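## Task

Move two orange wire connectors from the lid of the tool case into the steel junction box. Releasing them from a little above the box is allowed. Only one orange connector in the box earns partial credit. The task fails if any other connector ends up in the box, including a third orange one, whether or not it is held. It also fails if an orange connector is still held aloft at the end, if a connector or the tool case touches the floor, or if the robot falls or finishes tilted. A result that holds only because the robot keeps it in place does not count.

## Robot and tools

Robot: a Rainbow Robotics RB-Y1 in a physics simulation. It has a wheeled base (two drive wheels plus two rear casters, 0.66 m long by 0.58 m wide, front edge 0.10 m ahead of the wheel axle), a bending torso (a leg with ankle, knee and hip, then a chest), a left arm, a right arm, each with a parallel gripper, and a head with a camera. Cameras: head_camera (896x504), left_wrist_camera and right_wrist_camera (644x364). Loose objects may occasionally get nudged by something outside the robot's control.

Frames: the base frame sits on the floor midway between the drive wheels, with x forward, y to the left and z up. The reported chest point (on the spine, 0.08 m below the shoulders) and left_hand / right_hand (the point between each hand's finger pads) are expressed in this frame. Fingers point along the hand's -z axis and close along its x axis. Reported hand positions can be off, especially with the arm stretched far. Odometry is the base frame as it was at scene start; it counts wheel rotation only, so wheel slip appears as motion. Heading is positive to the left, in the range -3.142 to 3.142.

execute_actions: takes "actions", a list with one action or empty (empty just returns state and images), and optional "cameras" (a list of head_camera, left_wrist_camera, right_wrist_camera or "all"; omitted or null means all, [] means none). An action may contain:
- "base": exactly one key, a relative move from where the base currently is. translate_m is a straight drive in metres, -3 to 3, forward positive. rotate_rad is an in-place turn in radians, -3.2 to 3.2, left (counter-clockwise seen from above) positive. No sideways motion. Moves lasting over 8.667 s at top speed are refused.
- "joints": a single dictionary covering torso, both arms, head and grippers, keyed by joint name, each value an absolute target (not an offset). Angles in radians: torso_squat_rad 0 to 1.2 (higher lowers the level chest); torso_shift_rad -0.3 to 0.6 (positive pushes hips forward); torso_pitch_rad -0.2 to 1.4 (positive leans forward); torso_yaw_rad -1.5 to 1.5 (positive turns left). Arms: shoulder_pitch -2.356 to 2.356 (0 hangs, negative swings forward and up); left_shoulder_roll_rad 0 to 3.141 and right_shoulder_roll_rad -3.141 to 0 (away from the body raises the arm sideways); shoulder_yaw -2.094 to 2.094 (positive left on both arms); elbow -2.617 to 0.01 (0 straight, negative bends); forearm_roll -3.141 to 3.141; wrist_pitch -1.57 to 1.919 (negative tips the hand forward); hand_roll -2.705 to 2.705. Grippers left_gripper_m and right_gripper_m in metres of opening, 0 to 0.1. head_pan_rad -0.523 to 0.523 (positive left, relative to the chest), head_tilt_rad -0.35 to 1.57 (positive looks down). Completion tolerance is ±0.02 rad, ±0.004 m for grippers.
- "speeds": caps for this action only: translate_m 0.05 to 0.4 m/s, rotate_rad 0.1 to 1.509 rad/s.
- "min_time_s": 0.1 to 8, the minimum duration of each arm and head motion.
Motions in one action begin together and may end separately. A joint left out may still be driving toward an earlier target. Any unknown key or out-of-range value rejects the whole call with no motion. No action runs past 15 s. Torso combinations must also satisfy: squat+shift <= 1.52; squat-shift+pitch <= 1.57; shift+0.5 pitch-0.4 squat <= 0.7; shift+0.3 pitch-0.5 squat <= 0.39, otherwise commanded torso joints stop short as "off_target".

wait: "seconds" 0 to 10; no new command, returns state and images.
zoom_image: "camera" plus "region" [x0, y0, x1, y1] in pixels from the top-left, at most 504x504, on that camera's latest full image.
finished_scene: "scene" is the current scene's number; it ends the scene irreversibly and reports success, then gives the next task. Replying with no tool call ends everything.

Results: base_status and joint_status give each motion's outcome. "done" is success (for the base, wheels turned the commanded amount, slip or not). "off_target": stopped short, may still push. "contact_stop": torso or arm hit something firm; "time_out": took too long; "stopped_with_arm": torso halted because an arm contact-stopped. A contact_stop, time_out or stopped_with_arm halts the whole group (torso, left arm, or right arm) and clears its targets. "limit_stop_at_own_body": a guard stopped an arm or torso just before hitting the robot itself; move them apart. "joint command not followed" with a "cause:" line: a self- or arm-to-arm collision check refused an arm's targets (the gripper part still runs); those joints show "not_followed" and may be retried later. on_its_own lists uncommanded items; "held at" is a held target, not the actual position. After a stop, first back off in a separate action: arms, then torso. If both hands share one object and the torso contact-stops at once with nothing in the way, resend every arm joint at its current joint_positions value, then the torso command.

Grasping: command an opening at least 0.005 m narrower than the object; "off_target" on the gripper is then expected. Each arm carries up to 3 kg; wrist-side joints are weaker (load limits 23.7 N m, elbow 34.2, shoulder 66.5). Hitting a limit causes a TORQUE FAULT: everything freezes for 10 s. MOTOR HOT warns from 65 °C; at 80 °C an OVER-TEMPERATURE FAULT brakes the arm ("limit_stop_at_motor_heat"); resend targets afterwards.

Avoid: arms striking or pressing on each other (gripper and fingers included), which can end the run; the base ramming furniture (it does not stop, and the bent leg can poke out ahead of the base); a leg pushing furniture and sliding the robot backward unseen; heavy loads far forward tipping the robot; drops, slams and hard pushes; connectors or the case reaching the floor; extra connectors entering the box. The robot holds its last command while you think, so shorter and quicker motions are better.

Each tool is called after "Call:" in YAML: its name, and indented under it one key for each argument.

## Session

Call:
execute_actions:
  actions: []
  cameras: ["head_camera"]

Scene clock: 0.00 s.
base_odometry: x=+0.000 y=+0.000 heading=+0.000 (m, m, rad; odometry frame)
base_status: not commanded
joint_positions: torso_squat_rad=+0.350 torso_shift_rad=-0.001 torso_pitch_rad=+0.000 torso_yaw_rad=+0.000 left_shoulder_pitch_rad=-0.027 left_shoulder_roll_rad=+0.044 left_shoulder_yaw_rad=+0.029 left_elbow_rad=-0.240 left_forearm_roll_rad=+0.037 left_wrist_pitch_rad=-0.021 left_hand_roll_rad=-0.026 left_gripper_m=+0.099 right_shoulder_pitch_rad=-0.016 right_shoulder_roll_rad=-0.040 right_shoulder_yaw_rad=+0.016 right_elbow_rad=-0.138 right_forearm_roll_rad=+0.006 right_wrist_pitch_rad=+0.017 right_hand_roll_rad=+0.002 right_gripper_m=+0.099 head_pan_rad=+0.000 head_tilt_rad=+0.401
joint_status: not commanded
chest: x=-0.2285 y=+0.0001 z=+1.2474 quat_wxyz=(+1.000, +0.000, +0.000, +0.000) (m; base frame)
left_hand: x=-0.0876 y=+0.2552 z=+0.5767 quat_wxyz=(+0.989, +0.022, -0.143, +0.013) (m; base frame)
right_hand: x=-0.1532 y=-0.2498 z=+0.5665 quat_wxyz=(+0.997, -0.020, -0.068, +0.016) (m; base frame)
pictures: head_camera
Images, in order (width x height): head_camera 896x504.

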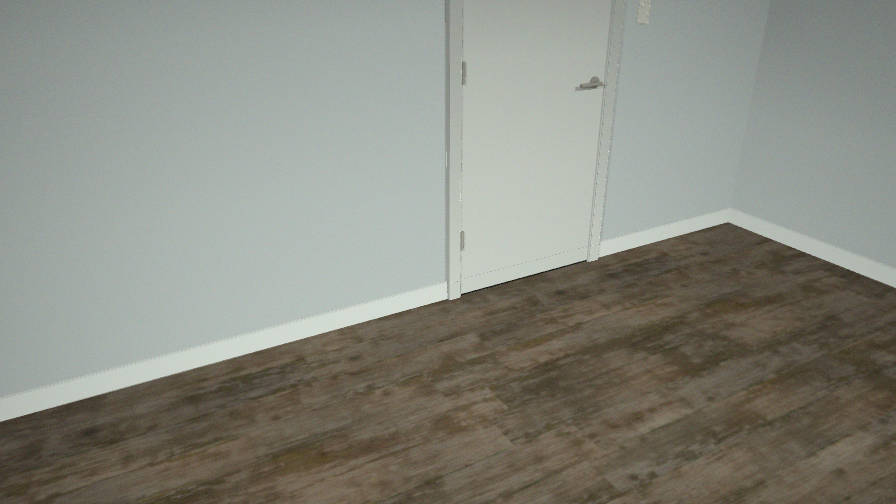

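Call:
execute_actions:
  actions:
    - {"base":{"rotate_rad":1.7},"joints":{"head_pan_rad":0.4,"head_tilt_rad":0.3,"torso_squat_rad":0.1,"left_shoulder_pitch_rad":-1.0,"left_shoulder_roll_rad":0.25,"left_shoulder_yaw_rad":-0.025,"left_elbow_rad":-0.8,"left_wrist_pitch_rad":1.8,"left_forearm_roll_rad":0.32,"left_hand_roll_rad":-1.05,"left_gripper_m":0.05}}
  cameras: ["head_camera"]

Scene clock: 10.63 s.
base_odometry: x=+0.000 y=+0.000 heading=+1.699 (m, m, rad; odometry frame)
base_status: done
joint_positions: torso_squat_rad=+0.100 torso_shift_rad=-0.001 torso_pitch_rad=+0.000 torso_yaw_rad=+0.000 left_shoulder_pitch_rad=-1.000 left_shoulder_roll_rad=+0.250 left_shoulder_yaw_rad=-0.025 left_elbow_rad=-0.800 left_forearm_roll_rad=+0.320 left_wrist_pitch_rad=+1.800 left_hand_roll_rad=-1.050 left_gripper_m=+0.050 right_shoulder_pitch_rad=-0.016 right_shoulder_roll_rad=-0.040 right_shoulder_yaw_rad=+0.016 right_elbow_rad=-0.138 right_forearm_roll_rad=+0.006 right_wrist_pitch_rad=+0.017 right_hand_roll_rad=+0.002 right_gripper_m=+0.099 head_pan_rad=+0.400 head_tilt_rad=+0.300
joint_status: all done
chest: x=-0.2285 y=+0.0000 z=+1.2864 quat_wxyz=(+1.000, +0.000, +0.000, +0.000) (m; base frame)
left_hand: x=+0.2650 y=+0.2047 z=+1.0303 quat_wxyz=(+0.821, -0.009, +0.019, -0.570) (m; base frame)
right_hand: x=-0.1533 y=-0.2498 z=+0.6055 quat_wxyz=(+0.997, -0.020, -0.068, +0.016) (m; base frame)
pictures: head_camera
Images, in order (width x height): head_camera 896x504.

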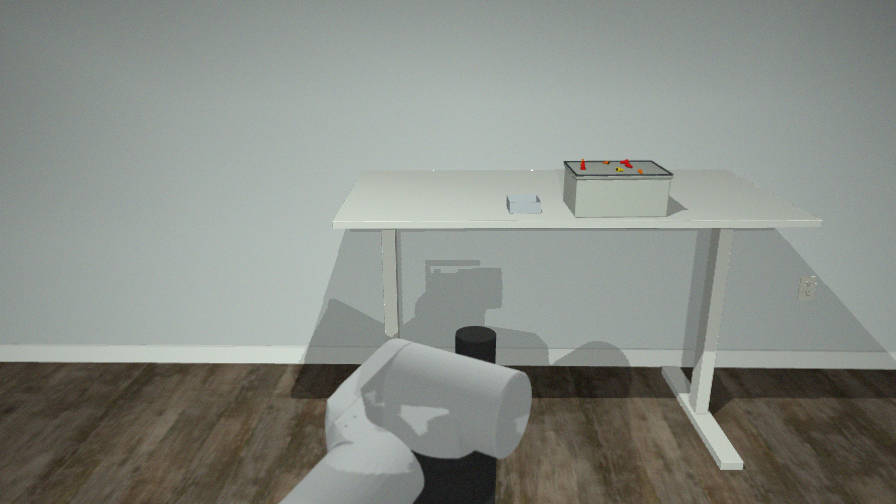

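Call:
execute_actions:
  actions:
    - {"base":{"rotate_rad":0.16},"joints":{"head_pan_rad":0.3,"head_tilt_rad":0.6,"torso_yaw_rad":-0.4,"left_shoulder_pitch_rad":-1.8,"left_elbow_rad":-0.1,"left_wrist_pitch_rad":1.9}}
  cameras: []

Call:
execute_actions:
  actions:
    - {"base":{"translate_m":1.5}}
  cameras: ["head_camera","left_wrist_camera"]

Scene clock: 28.43 s.
base_odometry: x=+0.000 y=+0.000 heading=+1.859 (m, m, rad; odometry frame)
base_status: done
joint_positions: torso_squat_rad=+0.100 torso_shift_rad=-0.001 torso_pitch_rad=+0.000 torso_yaw_rad=-0.400 left_shoulder_pitch_rad=-1.800 left_shoulder_roll_rad=+0.250 left_shoulder_yaw_rad=-0.025 left_elbow_rad=-0.100 left_forearm_roll_rad=+0.320 left_wrist_pitch_rad=+1.900 left_hand_roll_rad=-1.050 left_gripper_m=+0.050 right_shoulder_pitch_rad=-0.016 right_shoulder_roll_rad=-0.040 right_shoulder_yaw_rad=+0.016 right_elbow_rad=-0.138 right_forearm_roll_rad=+0.006 right_wrist_pitch_rad=+0.017 right_hand_roll_rad=+0.002 right_gripper_m=+0.099 head_pan_rad=+0.300 head_tilt_rad=+0.600
joint_status: all done
chest: x=-0.2285 y=+0.0000 z=+1.2864 quat_wxyz=(+0.980, +0.000, +0.000, -0.199) (m; base frame)
left_hand: x=+0.2895 y=-0.0650 z=+1.2559 quat_wxyz=(+0.682, +0.036, +0.037, -0.729) (m; base frame)
right_hand: x=-0.2564 y=-0.2593 z=+0.6055 quat_wxyz=(+0.981, -0.033, -0.063, -0.182) (m; base frame)
pictures: none
No camera images: the call's "cameras" was empty. Leave "cameras" out to get every camera's image.

Scene clock: 33.77 s.
base_odometry: x=-0.427 y=+1.438 heading=+1.860 (m, m, rad; odometry frame)
base_status: done
joint_positions: torso_squat_rad=+0.100 torso_shift_rad=-0.001 torso_pitch_rad=+0.000 torso_yaw_rad=-0.400 left_shoulder_pitch_rad=-1.800 left_shoulder_roll_rad=+0.250 left_shoulder_yaw_rad=-0.025 left_elbow_rad=-0.100 left_forearm_roll_rad=+0.320 left_wrist_pitch_rad=+1.900 left_hand_roll_rad=-1.050 left_gripper_m=+0.050 right_shoulder_pitch_rad=-0.016 right_shoulder_roll_rad=-0.040 right_shoulder_yaw_rad=+0.016 right_elbow_rad=-0.138 right_forearm_roll_rad=+0.006 right_wrist_pitch_rad=+0.017 right_hand_roll_rad=+0.002 right_gripper_m=+0.099 head_pan_rad=+0.300 head_tilt_rad=+0.600
joint_status: not commanded
chest: x=-0.2284 y=+0.0000 z=+1.2864 quat_wxyz=(+0.980, +0.000, +0.000, -0.199) (m; base frame)
left_hand: x=+0.2895 y=-0.0649 z=+1.2557 quat_wxyz=(+0.682, +0.036, +0.037, -0.729) (m; base frame)
right_hand: x=-0.2564 y=-0.2593 z=+0.6055 quat_wxyz=(+0.981, -0.033, -0.063, -0.182) (m; base frame)
pictures: head_camera, left_wrist_camera
Images, in order (width x height): head_camera 896x504, left_wrist_camera 644x364.

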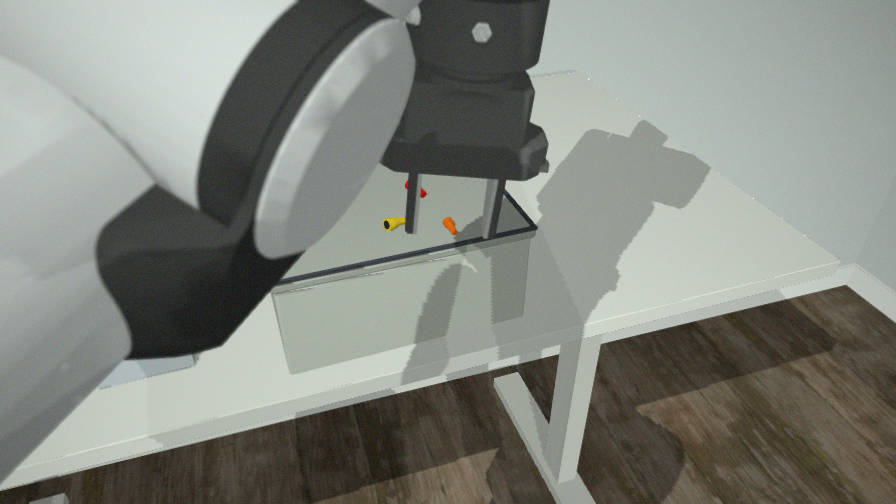

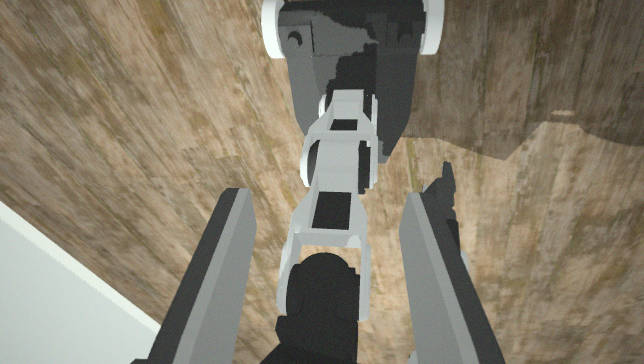

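Call:
execute_actions:
  actions:
    - {"base":{"translate_m":0.2},"joints":{"head_pan_rad":-0.05,"head_tilt_rad":0.8,"torso_yaw_rad":0.1,"left_wrist_pitch_rad":1.8,"torso_squat_rad":0.3}}
  cameras: ["head_camera","left_wrist_camera"]

Scene clock: 44.90 s.
base_odometry: x=-0.484 y=+1.629 heading=+1.860 (m, m, rad; odometry frame)
base_status: done
joint_positions: torso_squat_rad=+0.300 torso_shift_rad=-0.001 torso_pitch_rad=+0.000 torso_yaw_rad=+0.100 left_shoulder_pitch_rad=-1.800 left_shoulder_roll_rad=+0.250 left_shoulder_yaw_rad=-0.025 left_elbow_rad=-0.100 left_forearm_roll_rad=+0.320 left_wrist_pitch_rad=+1.800 left_hand_roll_rad=-1.050 left_gripper_m=+0.050 right_shoulder_pitch_rad=-0.016 right_shoulder_roll_rad=-0.040 right_shoulder_yaw_rad=+0.016 right_elbow_rad=-0.139 right_forearm_roll_rad=+0.006 right_wrist_pitch_rad=+0.017 right_hand_roll_rad=+0.002 right_gripper_m=+0.099 head_pan_rad=-0.050 head_tilt_rad=+0.800
joint_status: all done
chest: x=-0.2284 y=+0.0000 z=+1.2587 quat_wxyz=(+0.999, +0.000, +0.000, +0.050) (m; base frame)
left_hand: x=+0.2802 y=+0.1894 z=+1.2276 quat_wxyz=(+0.840, +0.048, +0.001, -0.540) (m; base frame)
right_hand: x=-0.1286 y=-0.2410 z=+0.5778 quat_wxyz=(+0.995, -0.017, -0.069, +0.066) (m; base frame)
pictures: head_camera, left_wrist_camera
Images, in order (width x height): head_camera 896x504, left_wrist_camera 644x364.

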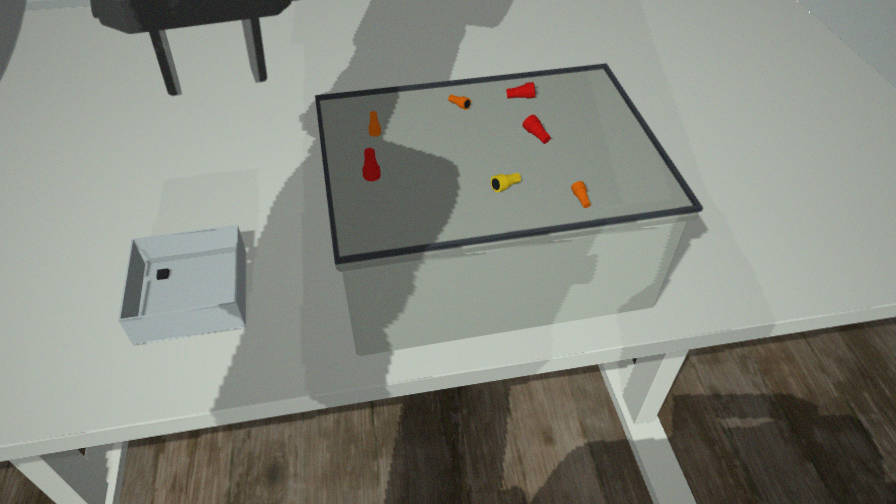

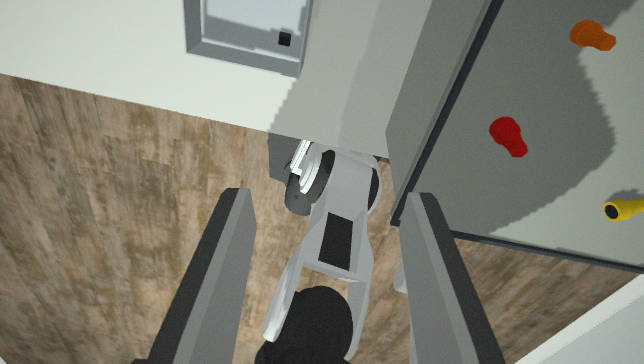

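Call:
execute_actions:
  actions:
    - {"base":{"translate_m":0.025},"joints":{"head_pan_rad":0.1,"torso_yaw_rad":-0.385,"left_wrist_pitch_rad":1.86,"left_forearm_roll_rad":0.39,"left_hand_roll_rad":-0.75,"left_gripper_m":0.04,"torso_squat_rad":0.54}}
  cameras: ["head_camera","left_wrist_camera"]

Scene clock: 71.03 s.
base_odometry: x=-0.491 y=+1.653 heading=+1.861 (m, m, rad; odometry frame)
base_status: done
joint_positions: torso_squat_rad=+0.540 torso_shift_rad=-0.001 torso_pitch_rad=+0.000 torso_yaw_rad=-0.385 left_shoulder_pitch_rad=-1.800 left_shoulder_roll_rad=+0.250 left_shoulder_yaw_rad=-0.025 left_elbow_rad=-0.100 left_forearm_roll_rad=+0.390 left_wrist_pitch_rad=+1.860 left_hand_roll_rad=-0.750 left_gripper_m=+0.040 right_shoulder_pitch_rad=-0.016 right_shoulder_roll_rad=-0.040 right_shoulder_yaw_rad=+0.016 right_elbow_rad=-0.139 right_forearm_roll_rad=+0.006 right_wrist_pitch_rad=+0.017 right_hand_roll_rad=+0.002 right_gripper_m=+0.099 head_pan_rad=+0.100 head_tilt_rad=+0.800
joint_status: all done
chest: x=-0.2285 y=+0.0000 z=+1.1903 quat_wxyz=(+0.982, +0.000, +0.000, -0.191) (m; base frame)
left_hand: x=+0.2896 y=-0.0749 z=+1.1586 quat_wxyz=(+0.783, +0.009, +0.009, -0.622) (m; base frame)
right_hand: x=-0.2523 y=-0.2597 z=+0.5094 quat_wxyz=(+0.982, -0.033, -0.063, -0.175) (m; base frame)
pictures: head_camera, left_wrist_camera
Images, in order (width x height): head_camera 896x504, left_wrist_camera 644x364.

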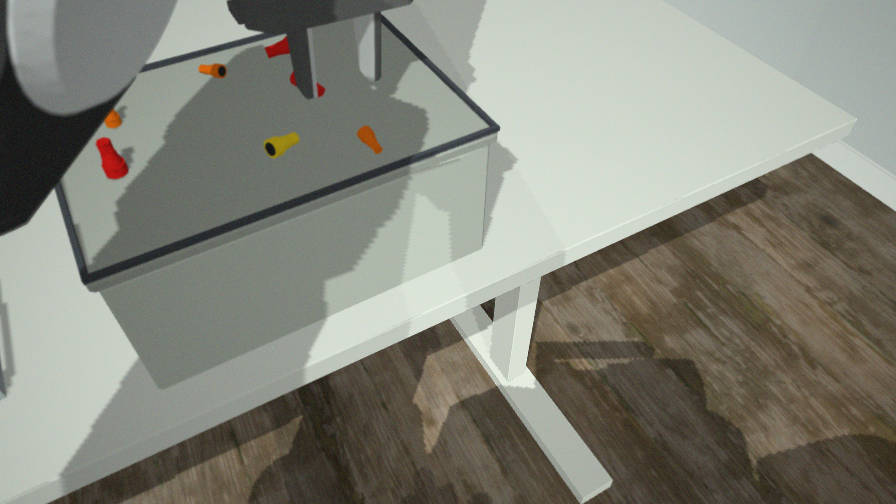

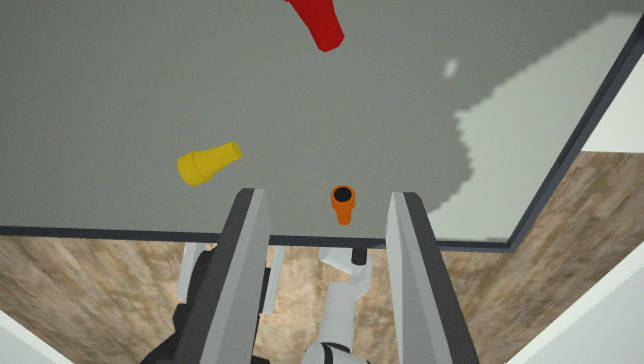

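Call:
execute_actions:
  actions:
    - {"base":{"translate_m":-0.027},"joints":{"torso_yaw_rad":-0.411,"torso_squat_rad":0.60}}
  cameras: ["head_camera","left_wrist_camera"]

Scene clock: 78.83 s.
base_odometry: x=-0.483 y=+1.628 heading=+1.861 (m, m, rad; odometry frame)
base_status: done
joint_positions: torso_squat_rad=+0.600 torso_shift_rad=-0.001 torso_pitch_rad=+0.000 torso_yaw_rad=-0.411 left_shoulder_pitch_rad=-1.800 left_shoulder_roll_rad=+0.250 left_shoulder_yaw_rad=-0.025 left_elbow_rad=-0.100 left_forearm_roll_rad=+0.390 left_wrist_pitch_rad=+1.860 left_hand_roll_rad=-0.750 left_gripper_m=+0.040 right_shoulder_pitch_rad=-0.016 right_shoulder_roll_rad=-0.040 right_shoulder_yaw_rad=+0.016 right_elbow_rad=-0.138 right_forearm_roll_rad=+0.006 right_wrist_pitch_rad=+0.017 right_hand_roll_rad=+0.002 right_gripper_m=+0.099 head_pan_rad=+0.100 head_tilt_rad=+0.800
joint_status: all done
chest: x=-0.2285 y=+0.0000 z=+1.1676 quat_wxyz=(+0.979, +0.000, +0.000, -0.204) (m; base frame)
left_hand: x=+0.2875 y=-0.0883 z=+1.1360 quat_wxyz=(+0.774, +0.009, +0.009, -0.633) (m; base frame)
right_hand: x=-0.2591 y=-0.2590 z=+0.4867 quat_wxyz=(+0.980, -0.034, -0.063, -0.188) (m; base frame)
pictures: head_camera, left_wrist_camera
Images, in order (width x height): head_camera 896x504, left_wrist_camera 644x364.

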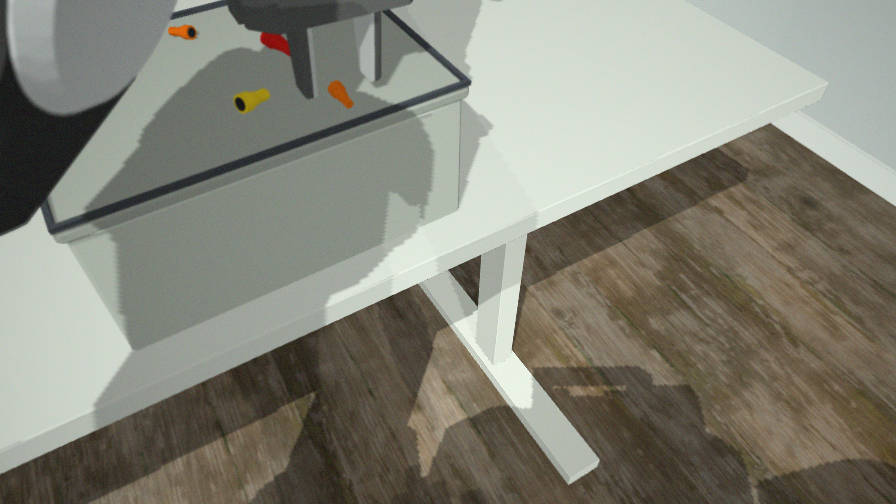

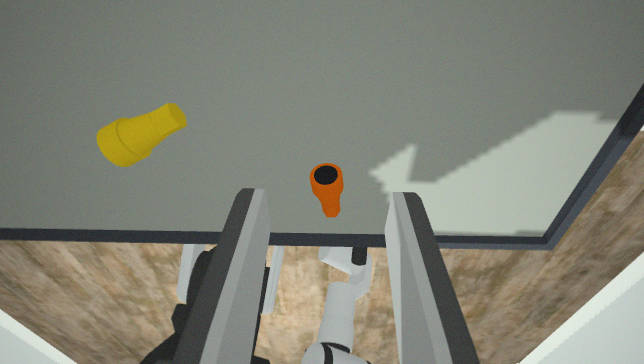

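Call:
execute_actions:
  actions:
    - {"joints":{"torso_squat_rad":0.637,"left_gripper_m":0.025}}
  cameras: ["head_camera","left_wrist_camera"]

Scene clock: 85.30 s.
base_odometry: x=-0.483 y=+1.628 heading=+1.861 (m, m, rad; odometry frame)
base_status: not commanded
joint_positions: torso_squat_rad=+0.637 torso_shift_rad=-0.001 torso_pitch_rad=-0.001 torso_yaw_rad=-0.411 left_shoulder_pitch_rad=-1.801 left_shoulder_roll_rad=+0.250 left_shoulder_yaw_rad=-0.025 left_elbow_rad=-0.100 left_forearm_roll_rad=+0.390 left_wrist_pitch_rad=+1.860 left_hand_roll_rad=-0.750 left_gripper_m=+0.025 right_shoulder_pitch_rad=-0.016 right_shoulder_roll_rad=-0.040 right_shoulder_yaw_rad=+0.016 right_elbow_rad=-0.138 right_forearm_roll_rad=+0.006 right_wrist_pitch_rad=+0.017 right_hand_roll_rad=+0.002 right_gripper_m=+0.099 head_pan_rad=+0.100 head_tilt_rad=+0.800
joint_status: all done
chest: x=-0.2286 y=+0.0000 z=+1.1526 quat_wxyz=(+0.979, +0.000, +0.000, -0.204) (m; base frame)
left_hand: x=+0.2875 y=-0.0885 z=+1.1218 quat_wxyz=(+0.774, +0.009, +0.008, -0.633) (m; base frame)
right_hand: x=-0.2590 y=-0.2590 z=+0.4717 quat_wxyz=(+0.980, -0.034, -0.063, -0.188) (m; base frame)
pictures: head_camera, left_wrist_camera
Images, in order (width x height): head_camera 896x504, left_wrist_camera 644x364.

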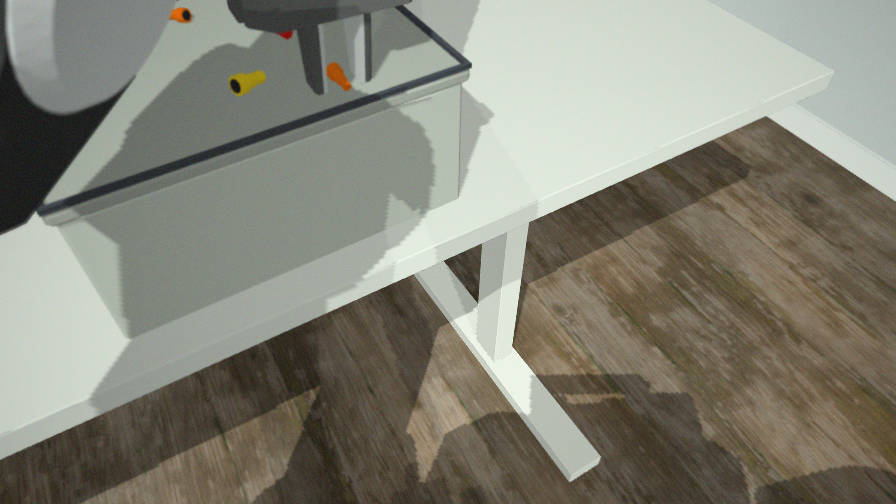

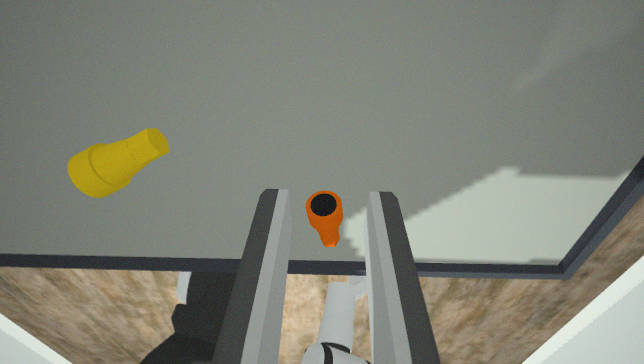

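Appears to be just touching the lid (slight deflection). Close.

Call:
execute_actions:
  actions:
    - {"joints":{"left_gripper_m":0.003}}
  cameras: []

Call:
execute_actions:
  actions:
    - {"joints":{"torso_squat_rad":0.55}}
  cameras: ["left_wrist_camera"]

Call:
execute_actions:
  actions:
    - {"base":{"translate_m":0.085},"joints":{"torso_yaw_rad":0.36,"torso_squat_rad":0.5}}
  cameras: ["head_camera","left_wrist_camera"]

Scene clock: 94.60 s.
base_odometry: x=-0.483 y=+1.628 heading=+1.861 (m, m, rad; odometry frame)
base_status: not commanded
joint_positions: torso_squat_rad=+0.637 torso_shift_rad=-0.001 torso_pitch_rad=-0.001 torso_yaw_rad=-0.411 left_shoulder_pitch_rad=-1.801 left_shoulder_roll_rad=+0.250 left_shoulder_yaw_rad=-0.025 left_elbow_rad=-0.101 left_forearm_roll_rad=+0.390 left_wrist_pitch_rad=+1.860 left_hand_roll_rad=-0.750 left_gripper_m=+0.009 right_shoulder_pitch_rad=-0.016 right_shoulder_roll_rad=-0.040 right_shoulder_yaw_rad=+0.016 right_elbow_rad=-0.138 right_forearm_roll_rad=+0.006 right_wrist_pitch_rad=+0.017 right_hand_roll_rad=+0.002 right_gripper_m=+0.099 head_pan_rad=+0.100 head_tilt_rad=+0.800
joint_status: left_gripper_m off_target (ended at +0.009, target +0.003)
chest: x=-0.2286 y=+0.0000 z=+1.1526 quat_wxyz=(+0.979, +0.000, +0.000, -0.204) (m; base frame)
left_hand: x=+0.2875 y=-0.0885 z=+1.1218 quat_wxyz=(+0.774, +0.009, +0.008, -0.633) (m; base frame)
right_hand: x=-0.2590 y=-0.2590 z=+0.4717 quat_wxyz=(+0.980, -0.034, -0.063, -0.188) (m; base frame)
pictures: none
No camera images: the call's "cameras" was empty. Leave "cameras" out to get every camera's image.

Scene clock: 95.63 s.
base_odometry: x=-0.483 y=+1.628 heading=+1.861 (m, m, rad; odometry frame)
base_status: not commanded
joint_positions: torso_squat_rad=+0.550 torso_shift_rad=-0.001 torso_pitch_rad=+0.000 torso_yaw_rad=-0.411 left_shoulder_pitch_rad=-1.800 left_shoulder_roll_rad=+0.250 left_shoulder_yaw_rad=-0.025 left_elbow_rad=-0.100 left_forearm_roll_rad=+0.390 left_wrist_pitch_rad=+1.860 left_hand_roll_rad=-0.750 left_gripper_m=+0.009 right_shoulder_pitch_rad=-0.016 right_shoulder_roll_rad=-0.040 right_shoulder_yaw_rad=+0.016 right_elbow_rad=-0.138 right_forearm_roll_rad=+0.006 right_wrist_pitch_rad=+0.017 right_hand_roll_rad=+0.002 right_gripper_m=+0.099 head_pan_rad=+0.100 head_tilt_rad=+0.800
joint_status: all done
chest: x=-0.2283 y=+0.0000 z=+1.1867 quat_wxyz=(+0.979, +0.000, +0.000, -0.204) (m; base frame)
left_hand: x=+0.2878 y=-0.0883 z=+1.1550 quat_wxyz=(+0.774, +0.009, +0.009, -0.633) (m; base frame)
right_hand: x=-0.2592 y=-0.2590 z=+0.5058 quat_wxyz=(+0.980, -0.034, -0.062, -0.188) (m; base frame)
pictures: left_wrist_camera
Images, in order (width x height): left_wrist_camera 644x364.

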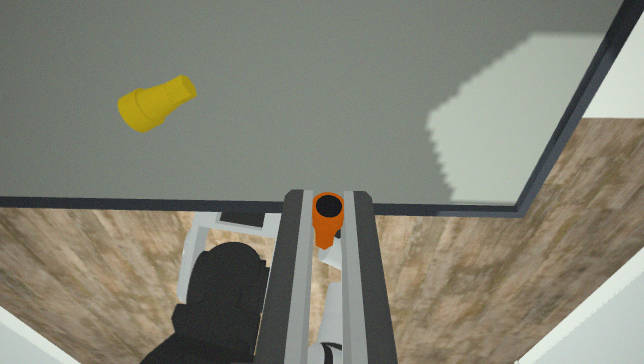

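Scene clock: 97.70 s.
base_odometry: x=-0.508 y=+1.709 heading=+1.862 (m, m, rad; odometry frame)
base_status: done
joint_positions: torso_squat_rad=+0.500 torso_shift_rad=-0.001 torso_pitch_rad=+0.000 torso_yaw_rad=+0.360 left_shoulder_pitch_rad=-1.800 left_shoulder_roll_rad=+0.250 left_shoulder_yaw_rad=-0.025 left_elbow_rad=-0.100 left_forearm_roll_rad=+0.390 left_wrist_pitch_rad=+1.860 left_hand_roll_rad=-0.750 left_gripper_m=+0.009 right_shoulder_pitch_rad=-0.016 right_shoulder_roll_rad=-0.040 right_shoulder_yaw_rad=+0.016 right_elbow_rad=-0.138 right_forearm_roll_rad=+0.006 right_wrist_pitch_rad=+0.017 right_hand_roll_rad=+0.002 right_gripper_m=+0.099 head_pan_rad=+0.100 head_tilt_rad=+0.800
joint_status: all done
chest: x=-0.2283 y=+0.0000 z=+1.2042 quat_wxyz=(+0.984, +0.000, +0.000, +0.179) (m; base frame)
left_hand: x=+0.2033 y=+0.2963 z=+1.1721 quat_wxyz=(+0.955, +0.005, +0.012, -0.295) (m; base frame)
right_hand: x=-0.0702 y=-0.2073 z=+0.5233 quat_wxyz=(+0.978, -0.008, -0.070, +0.194) (m; base frame)
pictures: head_camera, left_wrist_camera
Images, in order (width x height): head_camera 896x504, left_wrist_camera 644x364.

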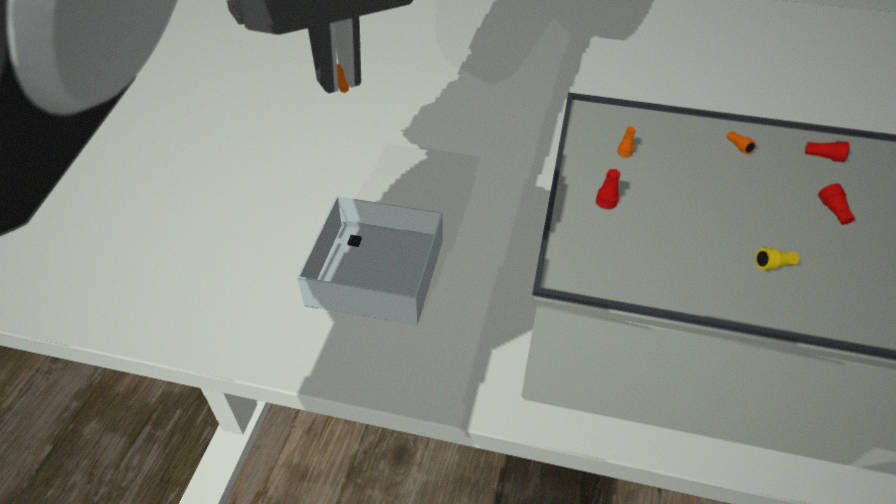

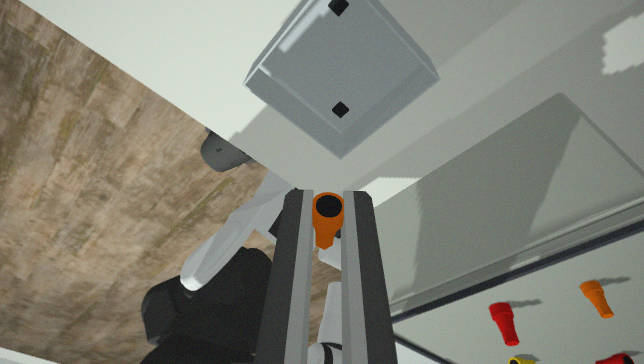

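Call:
execute_actions:
  actions:
    - {"joints":{"torso_squat_rad":0.85,"head_tilt_rad":0.6}}
  cameras: ["head_camera","left_wrist_camera"]

Scene clock: 107.40 s.
base_odometry: x=-0.508 y=+1.709 heading=+1.862 (m, m, rad; odometry frame)
base_status: not commanded
joint_positions: torso_squat_rad=+0.850 torso_shift_rad=-0.001 torso_pitch_rad=+0.000 torso_yaw_rad=+0.360 left_shoulder_pitch_rad=-1.800 left_shoulder_roll_rad=+0.250 left_shoulder_yaw_rad=-0.025 left_elbow_rad=-0.100 left_forearm_roll_rad=+0.390 left_wrist_pitch_rad=+1.860 left_hand_roll_rad=-0.750 left_gripper_m=+0.009 right_shoulder_pitch_rad=-0.016 right_shoulder_roll_rad=-0.040 right_shoulder_yaw_rad=+0.016 right_elbow_rad=-0.138 right_forearm_roll_rad=+0.006 right_wrist_pitch_rad=+0.017 right_hand_roll_rad=+0.002 right_gripper_m=+0.099 head_pan_rad=+0.100 head_tilt_rad=+0.600
joint_status: all done
chest: x=-0.2284 y=+0.0001 z=+1.0519 quat_wxyz=(+0.984, +0.000, +0.000, +0.179) (m; base frame)
left_hand: x=+0.2032 y=+0.2963 z=+1.0200 quat_wxyz=(+0.955, +0.005, +0.012, -0.295) (m; base frame)
right_hand: x=-0.0700 y=-0.2073 z=+0.3710 quat_wxyz=(+0.978, -0.008, -0.070, +0.194) (m; base frame)
pictures: head_camera, left_wrist_camera
Images, in order (width x height): head_camera 896x504, left_wrist_camera 644x364.

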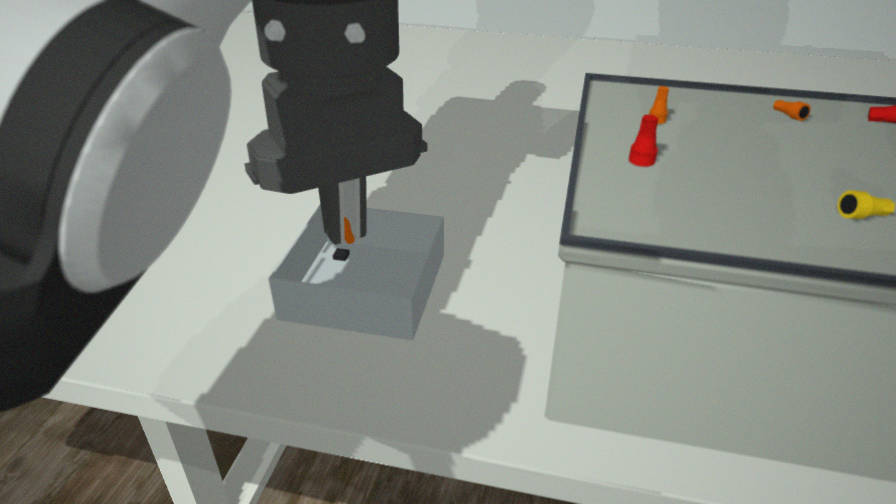

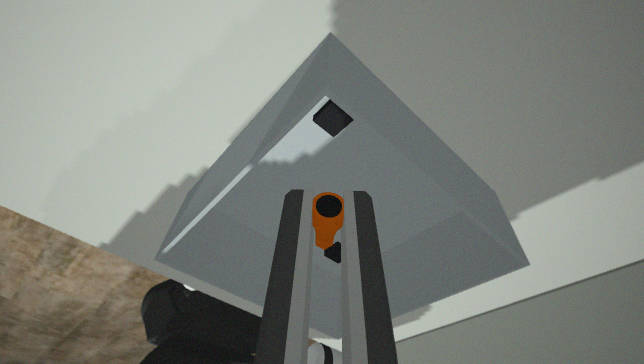

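Call:
execute_actions:
  actions:
    - {"joints":{"left_gripper_m":0.03}}
  cameras: []

Call:
execute_actions:
  actions:
    - {"joints":{"torso_squat_rad":0.53,"left_hand_roll_rad":-1.09}}
  cameras: ["head_camera"]

Call:
execute_actions:
  actions:
    - {"joints":{"torso_yaw_rad":-0.05}}
  cameras: ["head_camera","left_wrist_camera"]

Scene clock: 116.87 s.
base_odometry: x=-0.508 y=+1.709 heading=+1.862 (m, m, rad; odometry frame)
base_status: not commanded
joint_positions: torso_squat_rad=+0.850 torso_shift_rad=-0.001 torso_pitch_rad=+0.000 torso_yaw_rad=+0.360 left_shoulder_pitch_rad=-1.800 left_shoulder_roll_rad=+0.250 left_shoulder_yaw_rad=-0.025 left_elbow_rad=-0.100 left_forearm_roll_rad=+0.390 left_wrist_pitch_rad=+1.860 left_hand_roll_rad=-0.750 left_gripper_m=+0.030 right_shoulder_pitch_rad=-0.016 right_shoulder_roll_rad=-0.040 right_shoulder_yaw_rad=+0.016 right_elbow_rad=-0.138 right_forearm_roll_rad=+0.006 right_wrist_pitch_rad=+0.017 right_hand_roll_rad=+0.002 right_gripper_m=+0.099 head_pan_rad=+0.100 head_tilt_rad=+0.600
joint_status: all done
chest: x=-0.2284 y=+0.0001 z=+1.0519 quat_wxyz=(+0.984, +0.000, +0.000, +0.179) (m; base frame)
left_hand: x=+0.2032 y=+0.2963 z=+1.0200 quat_wxyz=(+0.955, +0.005, +0.012, -0.295) (m; base frame)
right_hand: x=-0.0700 y=-0.2073 z=+0.3710 quat_wxyz=(+0.978, -0.008, -0.070, +0.194) (m; base frame)
pictures: none
No camera images: the call's "cameras" was empty. Leave "cameras" out to get every camera's image.

Scene clock: 118.77 s.
base_odometry: x=-0.508 y=+1.709 heading=+1.862 (m, m, rad; odometry frame)
base_status: not commanded
joint_positions: torso_squat_rad=+0.530 torso_shift_rad=-0.001 torso_pitch_rad=+0.000 torso_yaw_rad=+0.360 left_shoulder_pitch_rad=-1.800 left_shoulder_roll_rad=+0.250 left_shoulder_yaw_rad=-0.025 left_elbow_rad=-0.100 left_forearm_roll_rad=+0.390 left_wrist_pitch_rad=+1.860 left_hand_roll_rad=-1.090 left_gripper_m=+0.030 right_shoulder_pitch_rad=-0.016 right_shoulder_roll_rad=-0.040 right_shoulder_yaw_rad=+0.016 right_elbow_rad=-0.138 right_forearm_roll_rad=+0.006 right_wrist_pitch_rad=+0.017 right_hand_roll_rad=+0.002 right_gripper_m=+0.099 head_pan_rad=+0.100 head_tilt_rad=+0.600
joint_status: all done
chest: x=-0.2283 y=+0.0000 z=+1.1939 quat_wxyz=(+0.984, +0.000, +0.000, +0.179) (m; base frame)
left_hand: x=+0.2033 y=+0.2963 z=+1.1618 quat_wxyz=(+0.892, +0.002, +0.013, -0.452) (m; base frame)
right_hand: x=-0.0702 y=-0.2073 z=+0.5130 quat_wxyz=(+0.978, -0.008, -0.070, +0.194) (m; base frame)
pictures: head_camera
Images, in order (width x height): head_camera 896x504.

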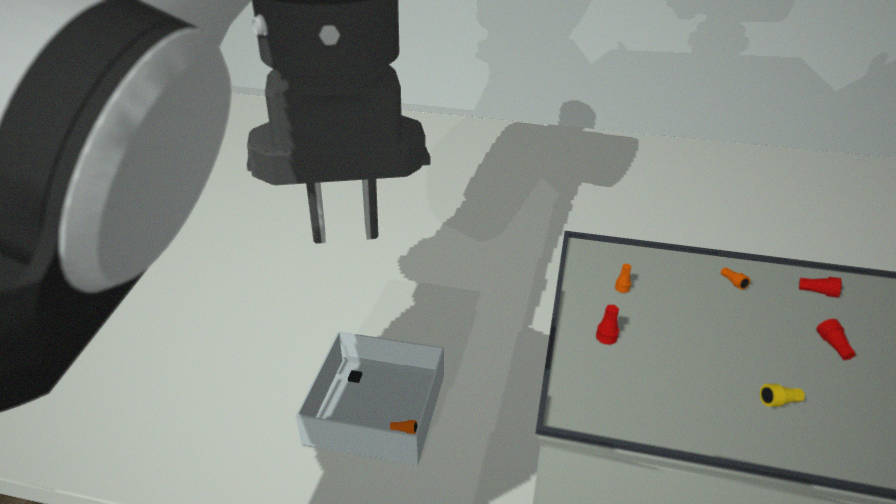

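Scene clock: 120.23 s.
base_odometry: x=-0.508 y=+1.709 heading=+1.862 (m, m, rad; odometry frame)
base_status: not commanded
joint_positions: torso_squat_rad=+0.530 torso_shift_rad=-0.001 torso_pitch_rad=+0.000 torso_yaw_rad=-0.050 left_shoulder_pitch_rad=-1.800 left_shoulder_roll_rad=+0.250 left_shoulder_yaw_rad=-0.025 left_elbow_rad=-0.100 left_forearm_roll_rad=+0.390 left_wrist_pitch_rad=+1.860 left_hand_roll_rad=-1.090 left_gripper_m=+0.030 right_shoulder_pitch_rad=-0.016 right_shoulder_roll_rad=-0.040 right_shoulder_yaw_rad=+0.016 right_elbow_rad=-0.138 right_forearm_roll_rad=+0.006 right_wrist_pitch_rad=+0.017 right_hand_roll_rad=+0.002 right_gripper_m=+0.099 head_pan_rad=+0.100 head_tilt_rad=+0.600
joint_status: all done
chest: x=-0.2283 y=+0.0000 z=+1.1939 quat_wxyz=(+1.000, +0.000, +0.000, -0.025) (m; base frame)
left_hand: x=+0.2857 y=+0.0996 z=+1.1619 quat_wxyz=(+0.781, +0.005, +0.012, -0.624) (m; base frame)
right_hand: x=-0.1658 y=-0.2532 z=+0.5130 quat_wxyz=(+0.997, -0.022, -0.067, -0.009) (m; base frame)
pictures: head_camera, left_wrist_camera
Images, in order (width x height): head_camera 896x504, left_wrist_camera 644x364.

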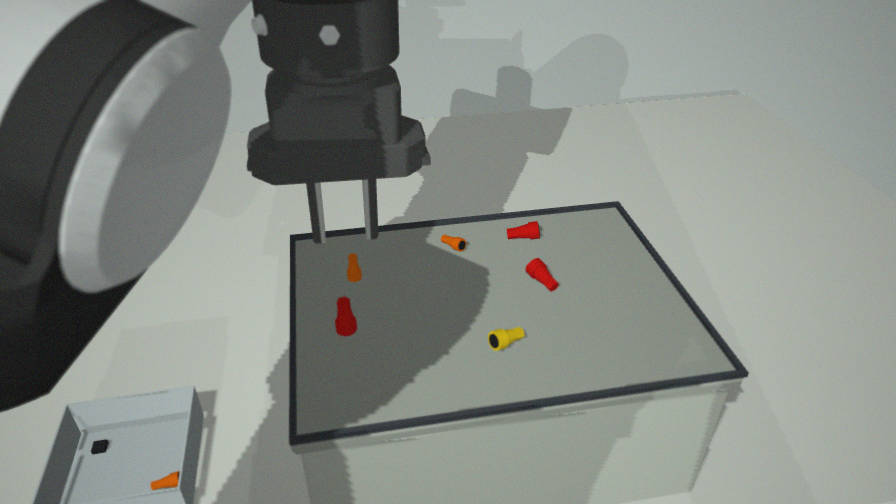

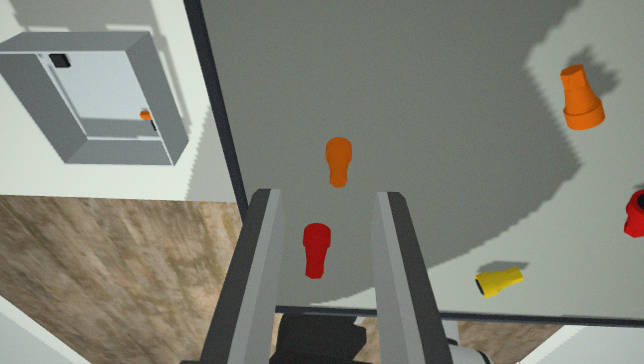

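Call:
execute_actions:
  actions:
    - {"joints":{"torso_yaw_rad":-0.062,"torso_squat_rad":0.63}}
  cameras: ["left_wrist_camera"]

Scene clock: 125.07 s.
base_odometry: x=-0.508 y=+1.709 heading=+1.862 (m, m, rad; odometry frame)
base_status: not commanded
joint_positions: torso_squat_rad=+0.630 torso_shift_rad=-0.001 torso_pitch_rad=+0.000 torso_yaw_rad=-0.062 left_shoulder_pitch_rad=-1.800 left_shoulder_roll_rad=+0.250 left_shoulder_yaw_rad=-0.025 left_elbow_rad=-0.100 left_forearm_roll_rad=+0.390 left_wrist_pitch_rad=+1.860 left_hand_roll_rad=-1.090 left_gripper_m=+0.030 right_shoulder_pitch_rad=-0.016 right_shoulder_roll_rad=-0.040 right_shoulder_yaw_rad=+0.016 right_elbow_rad=-0.138 right_forearm_roll_rad=+0.006 right_wrist_pitch_rad=+0.017 right_hand_roll_rad=+0.002 right_gripper_m=+0.099 head_pan_rad=+0.100 head_tilt_rad=+0.600
joint_status: all done
chest: x=-0.2285 y=+0.0000 z=+1.1555 quat_wxyz=(+1.000, +0.000, +0.000, -0.031) (m; base frame)
left_hand: x=+0.2866 y=+0.0935 z=+1.1238 quat_wxyz=(+0.777, +0.005, +0.012, -0.629) (m; base frame)
right_hand: x=-0.1687 y=-0.2539 z=+0.4747 quat_wxyz=(+0.997, -0.022, -0.067, -0.015) (m; base frame)
pictures: left_wrist_camera
Images, in order (width x height): left_wrist_camera 644x364.

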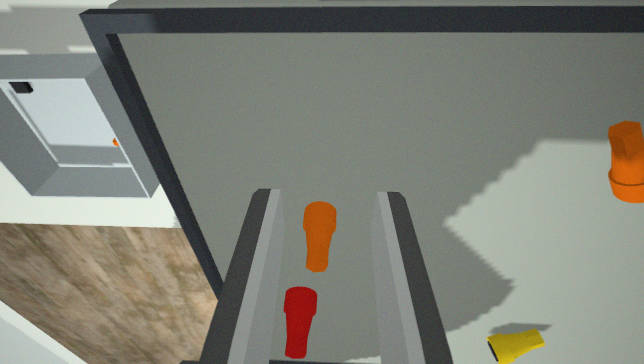

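Call:
execute_actions:
  actions:
    - {"joints":{"left_gripper_m":0.003}}
  cameras: []

Call:
execute_actions:
  actions:
    - {"joints":{"torso_squat_rad":0.55}}
  cameras: ["left_wrist_camera"]

Call:
execute_actions:
  actions:
    - {"joints":{"torso_yaw_rad":0.36,"left_hand_roll_rad":-0.75}}
  cameras: []

Call:
execute_actions:
  actions:
    - {"joints":{"torso_squat_rad":0.875}}
  cameras: ["head_camera","left_wrist_camera"]

Scene clock: 135.57 s.
base_odometry: x=-0.508 y=+1.709 heading=+1.862 (m, m, rad; odometry frame)
base_status: not commanded
joint_positions: torso_squat_rad=+0.630 torso_shift_rad=-0.001 torso_pitch_rad=+0.000 torso_yaw_rad=-0.062 left_shoulder_pitch_rad=-1.800 left_shoulder_roll_rad=+0.250 left_shoulder_yaw_rad=-0.025 left_elbow_rad=-0.100 left_forearm_roll_rad=+0.390 left_wrist_pitch_rad=+1.860 left_hand_roll_rad=-1.090 left_gripper_m=+0.008 right_shoulder_pitch_rad=-0.016 right_shoulder_roll_rad=-0.040 right_shoulder_yaw_rad=+0.016 right_elbow_rad=-0.138 right_forearm_roll_rad=+0.006 right_wrist_pitch_rad=+0.017 right_hand_roll_rad=+0.002 right_gripper_m=+0.099 head_pan_rad=+0.100 head_tilt_rad=+0.600
joint_status: left_gripper_m off_target (ended at +0.008, target +0.003)
chest: x=-0.2285 y=+0.0000 z=+1.1555 quat_wxyz=(+1.000, +0.000, +0.000, -0.031) (m; base frame)
left_hand: x=+0.2866 y=+0.0935 z=+1.1238 quat_wxyz=(+0.777, +0.005, +0.012, -0.629) (m; base frame)
right_hand: x=-0.1687 y=-0.2539 z=+0.4747 quat_wxyz=(+0.997, -0.022, -0.067, -0.015) (m; base frame)
pictures: none
No camera images: the call's "cameras" was empty. Leave "cameras" out to get every camera's image.

Scene clock: 136.57 s.
base_odometry: x=-0.508 y=+1.709 heading=+1.862 (m, m, rad; odometry frame)
base_status: not commanded
joint_positions: torso_squat_rad=+0.550 torso_shift_rad=-0.001 torso_pitch_rad=+0.000 torso_yaw_rad=-0.062 left_shoulder_pitch_rad=-1.800 left_shoulder_roll_rad=+0.250 left_shoulder_yaw_rad=-0.025 left_elbow_rad=-0.100 left_forearm_roll_rad=+0.390 left_wrist_pitch_rad=+1.860 left_hand_roll_rad=-1.090 left_gripper_m=+0.008 right_shoulder_pitch_rad=-0.016 right_shoulder_roll_rad=-0.040 right_shoulder_yaw_rad=+0.016 right_elbow_rad=-0.138 right_forearm_roll_rad=+0.006 right_wrist_pitch_rad=+0.017 right_hand_roll_rad=+0.002 right_gripper_m=+0.099 head_pan_rad=+0.100 head_tilt_rad=+0.600
joint_status: all done
chest: x=-0.2283 y=+0.0000 z=+1.1867 quat_wxyz=(+1.000, +0.000, +0.000, -0.031) (m; base frame)
left_hand: x=+0.2868 y=+0.0935 z=+1.1548 quat_wxyz=(+0.777, +0.005, +0.012, -0.629) (m; base frame)
right_hand: x=-0.1688 y=-0.2539 z=+0.5058 quat_wxyz=(+0.997, -0.022, -0.067, -0.015) (m; base frame)
pictures: left_wrist_camera
Images, in order (width x height): left_wrist_camera 644x364.

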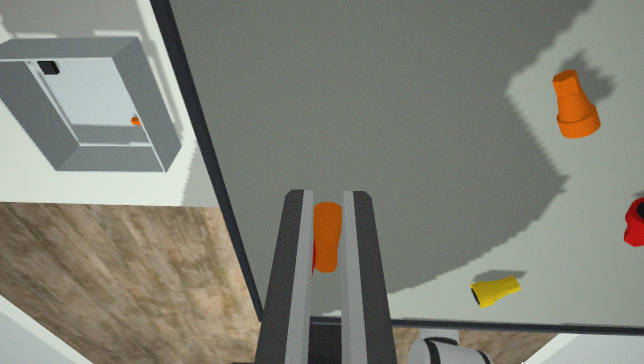

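Scene clock: 138.07 s.
base_odometry: x=-0.508 y=+1.709 heading=+1.862 (m, m, rad; odometry frame)
base_status: not commanded
joint_positions: torso_squat_rad=+0.550 torso_shift_rad=-0.001 torso_pitch_rad=+0.000 torso_yaw_rad=+0.360 left_shoulder_pitch_rad=-1.800 left_shoulder_roll_rad=+0.250 left_shoulder_yaw_rad=-0.025 left_elbow_rad=-0.100 left_forearm_roll_rad=+0.390 left_wrist_pitch_rad=+1.860 left_hand_roll_rad=-0.750 left_gripper_m=+0.008 right_shoulder_pitch_rad=-0.016 right_shoulder_roll_rad=-0.040 right_shoulder_yaw_rad=+0.016 right_elbow_rad=-0.138 right_forearm_roll_rad=+0.006 right_wrist_pitch_rad=+0.017 right_hand_roll_rad=+0.002 right_gripper_m=+0.099 head_pan_rad=+0.100 head_tilt_rad=+0.600
joint_status: all done
chest: x=-0.2283 y=+0.0000 z=+1.1867 quat_wxyz=(+0.984, +0.000, +0.000, +0.179) (m; base frame)
left_hand: x=+0.2033 y=+0.2963 z=+1.1546 quat_wxyz=(+0.955, +0.005, +0.012, -0.295) (m; base frame)
right_hand: x=-0.0702 y=-0.2073 z=+0.5058 quat_wxyz=(+0.978, -0.008, -0.070, +0.194) (m; base frame)
pictures: none
No camera images: the call's "cameras" was empty. Leave "cameras" out to get every camera's image.

Scene clock: 140.00 s.
base_odometry: x=-0.508 y=+1.709 heading=+1.862 (m, m, rad; odometry frame)
base_status: not commanded
joint_positions: torso_squat_rad=+0.875 torso_shift_rad=-0.001 torso_pitch_rad=+0.000 torso_yaw_rad=+0.360 left_shoulder_pitch_rad=-1.800 left_shoulder_roll_rad=+0.250 left_shoulder_yaw_rad=-0.025 left_elbow_rad=-0.100 left_forearm_roll_rad=+0.390 left_wrist_pitch_rad=+1.860 left_hand_roll_rad=-0.750 left_gripper_m=+0.008 right_shoulder_pitch_rad=-0.016 right_shoulder_roll_rad=-0.040 right_shoulder_yaw_rad=+0.016 right_elbow_rad=-0.138 right_forearm_roll_rad=+0.006 right_wrist_pitch_rad=+0.017 right_hand_roll_rad=+0.002 right_gripper_m=+0.099 head_pan_rad=+0.100 head_tilt_rad=+0.600
joint_status: all done
chest: x=-0.2284 y=+0.0001 z=+1.0386 quat_wxyz=(+0.984, +0.000, +0.000, +0.179) (m; base frame)
left_hand: x=+0.2033 y=+0.2963 z=+1.0067 quat_wxyz=(+0.955, +0.005, +0.012, -0.295) (m; base frame)
right_hand: x=-0.0700 y=-0.2073 z=+0.3577 quat_wxyz=(+0.978, -0.008, -0.070, +0.194) (m; base frame)
pictures: head_camera, left_wrist_camera
Images, in order (width x height): head_camera 896x504, left_wrist_camera 644x364.

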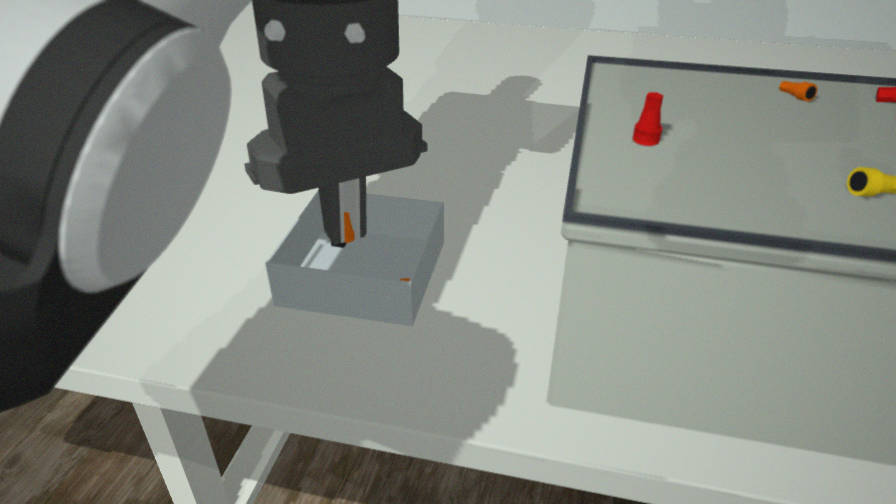

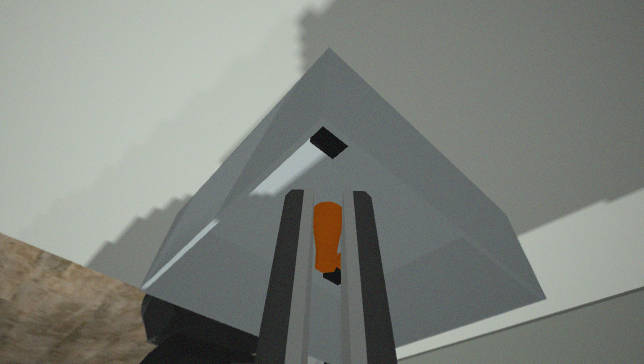

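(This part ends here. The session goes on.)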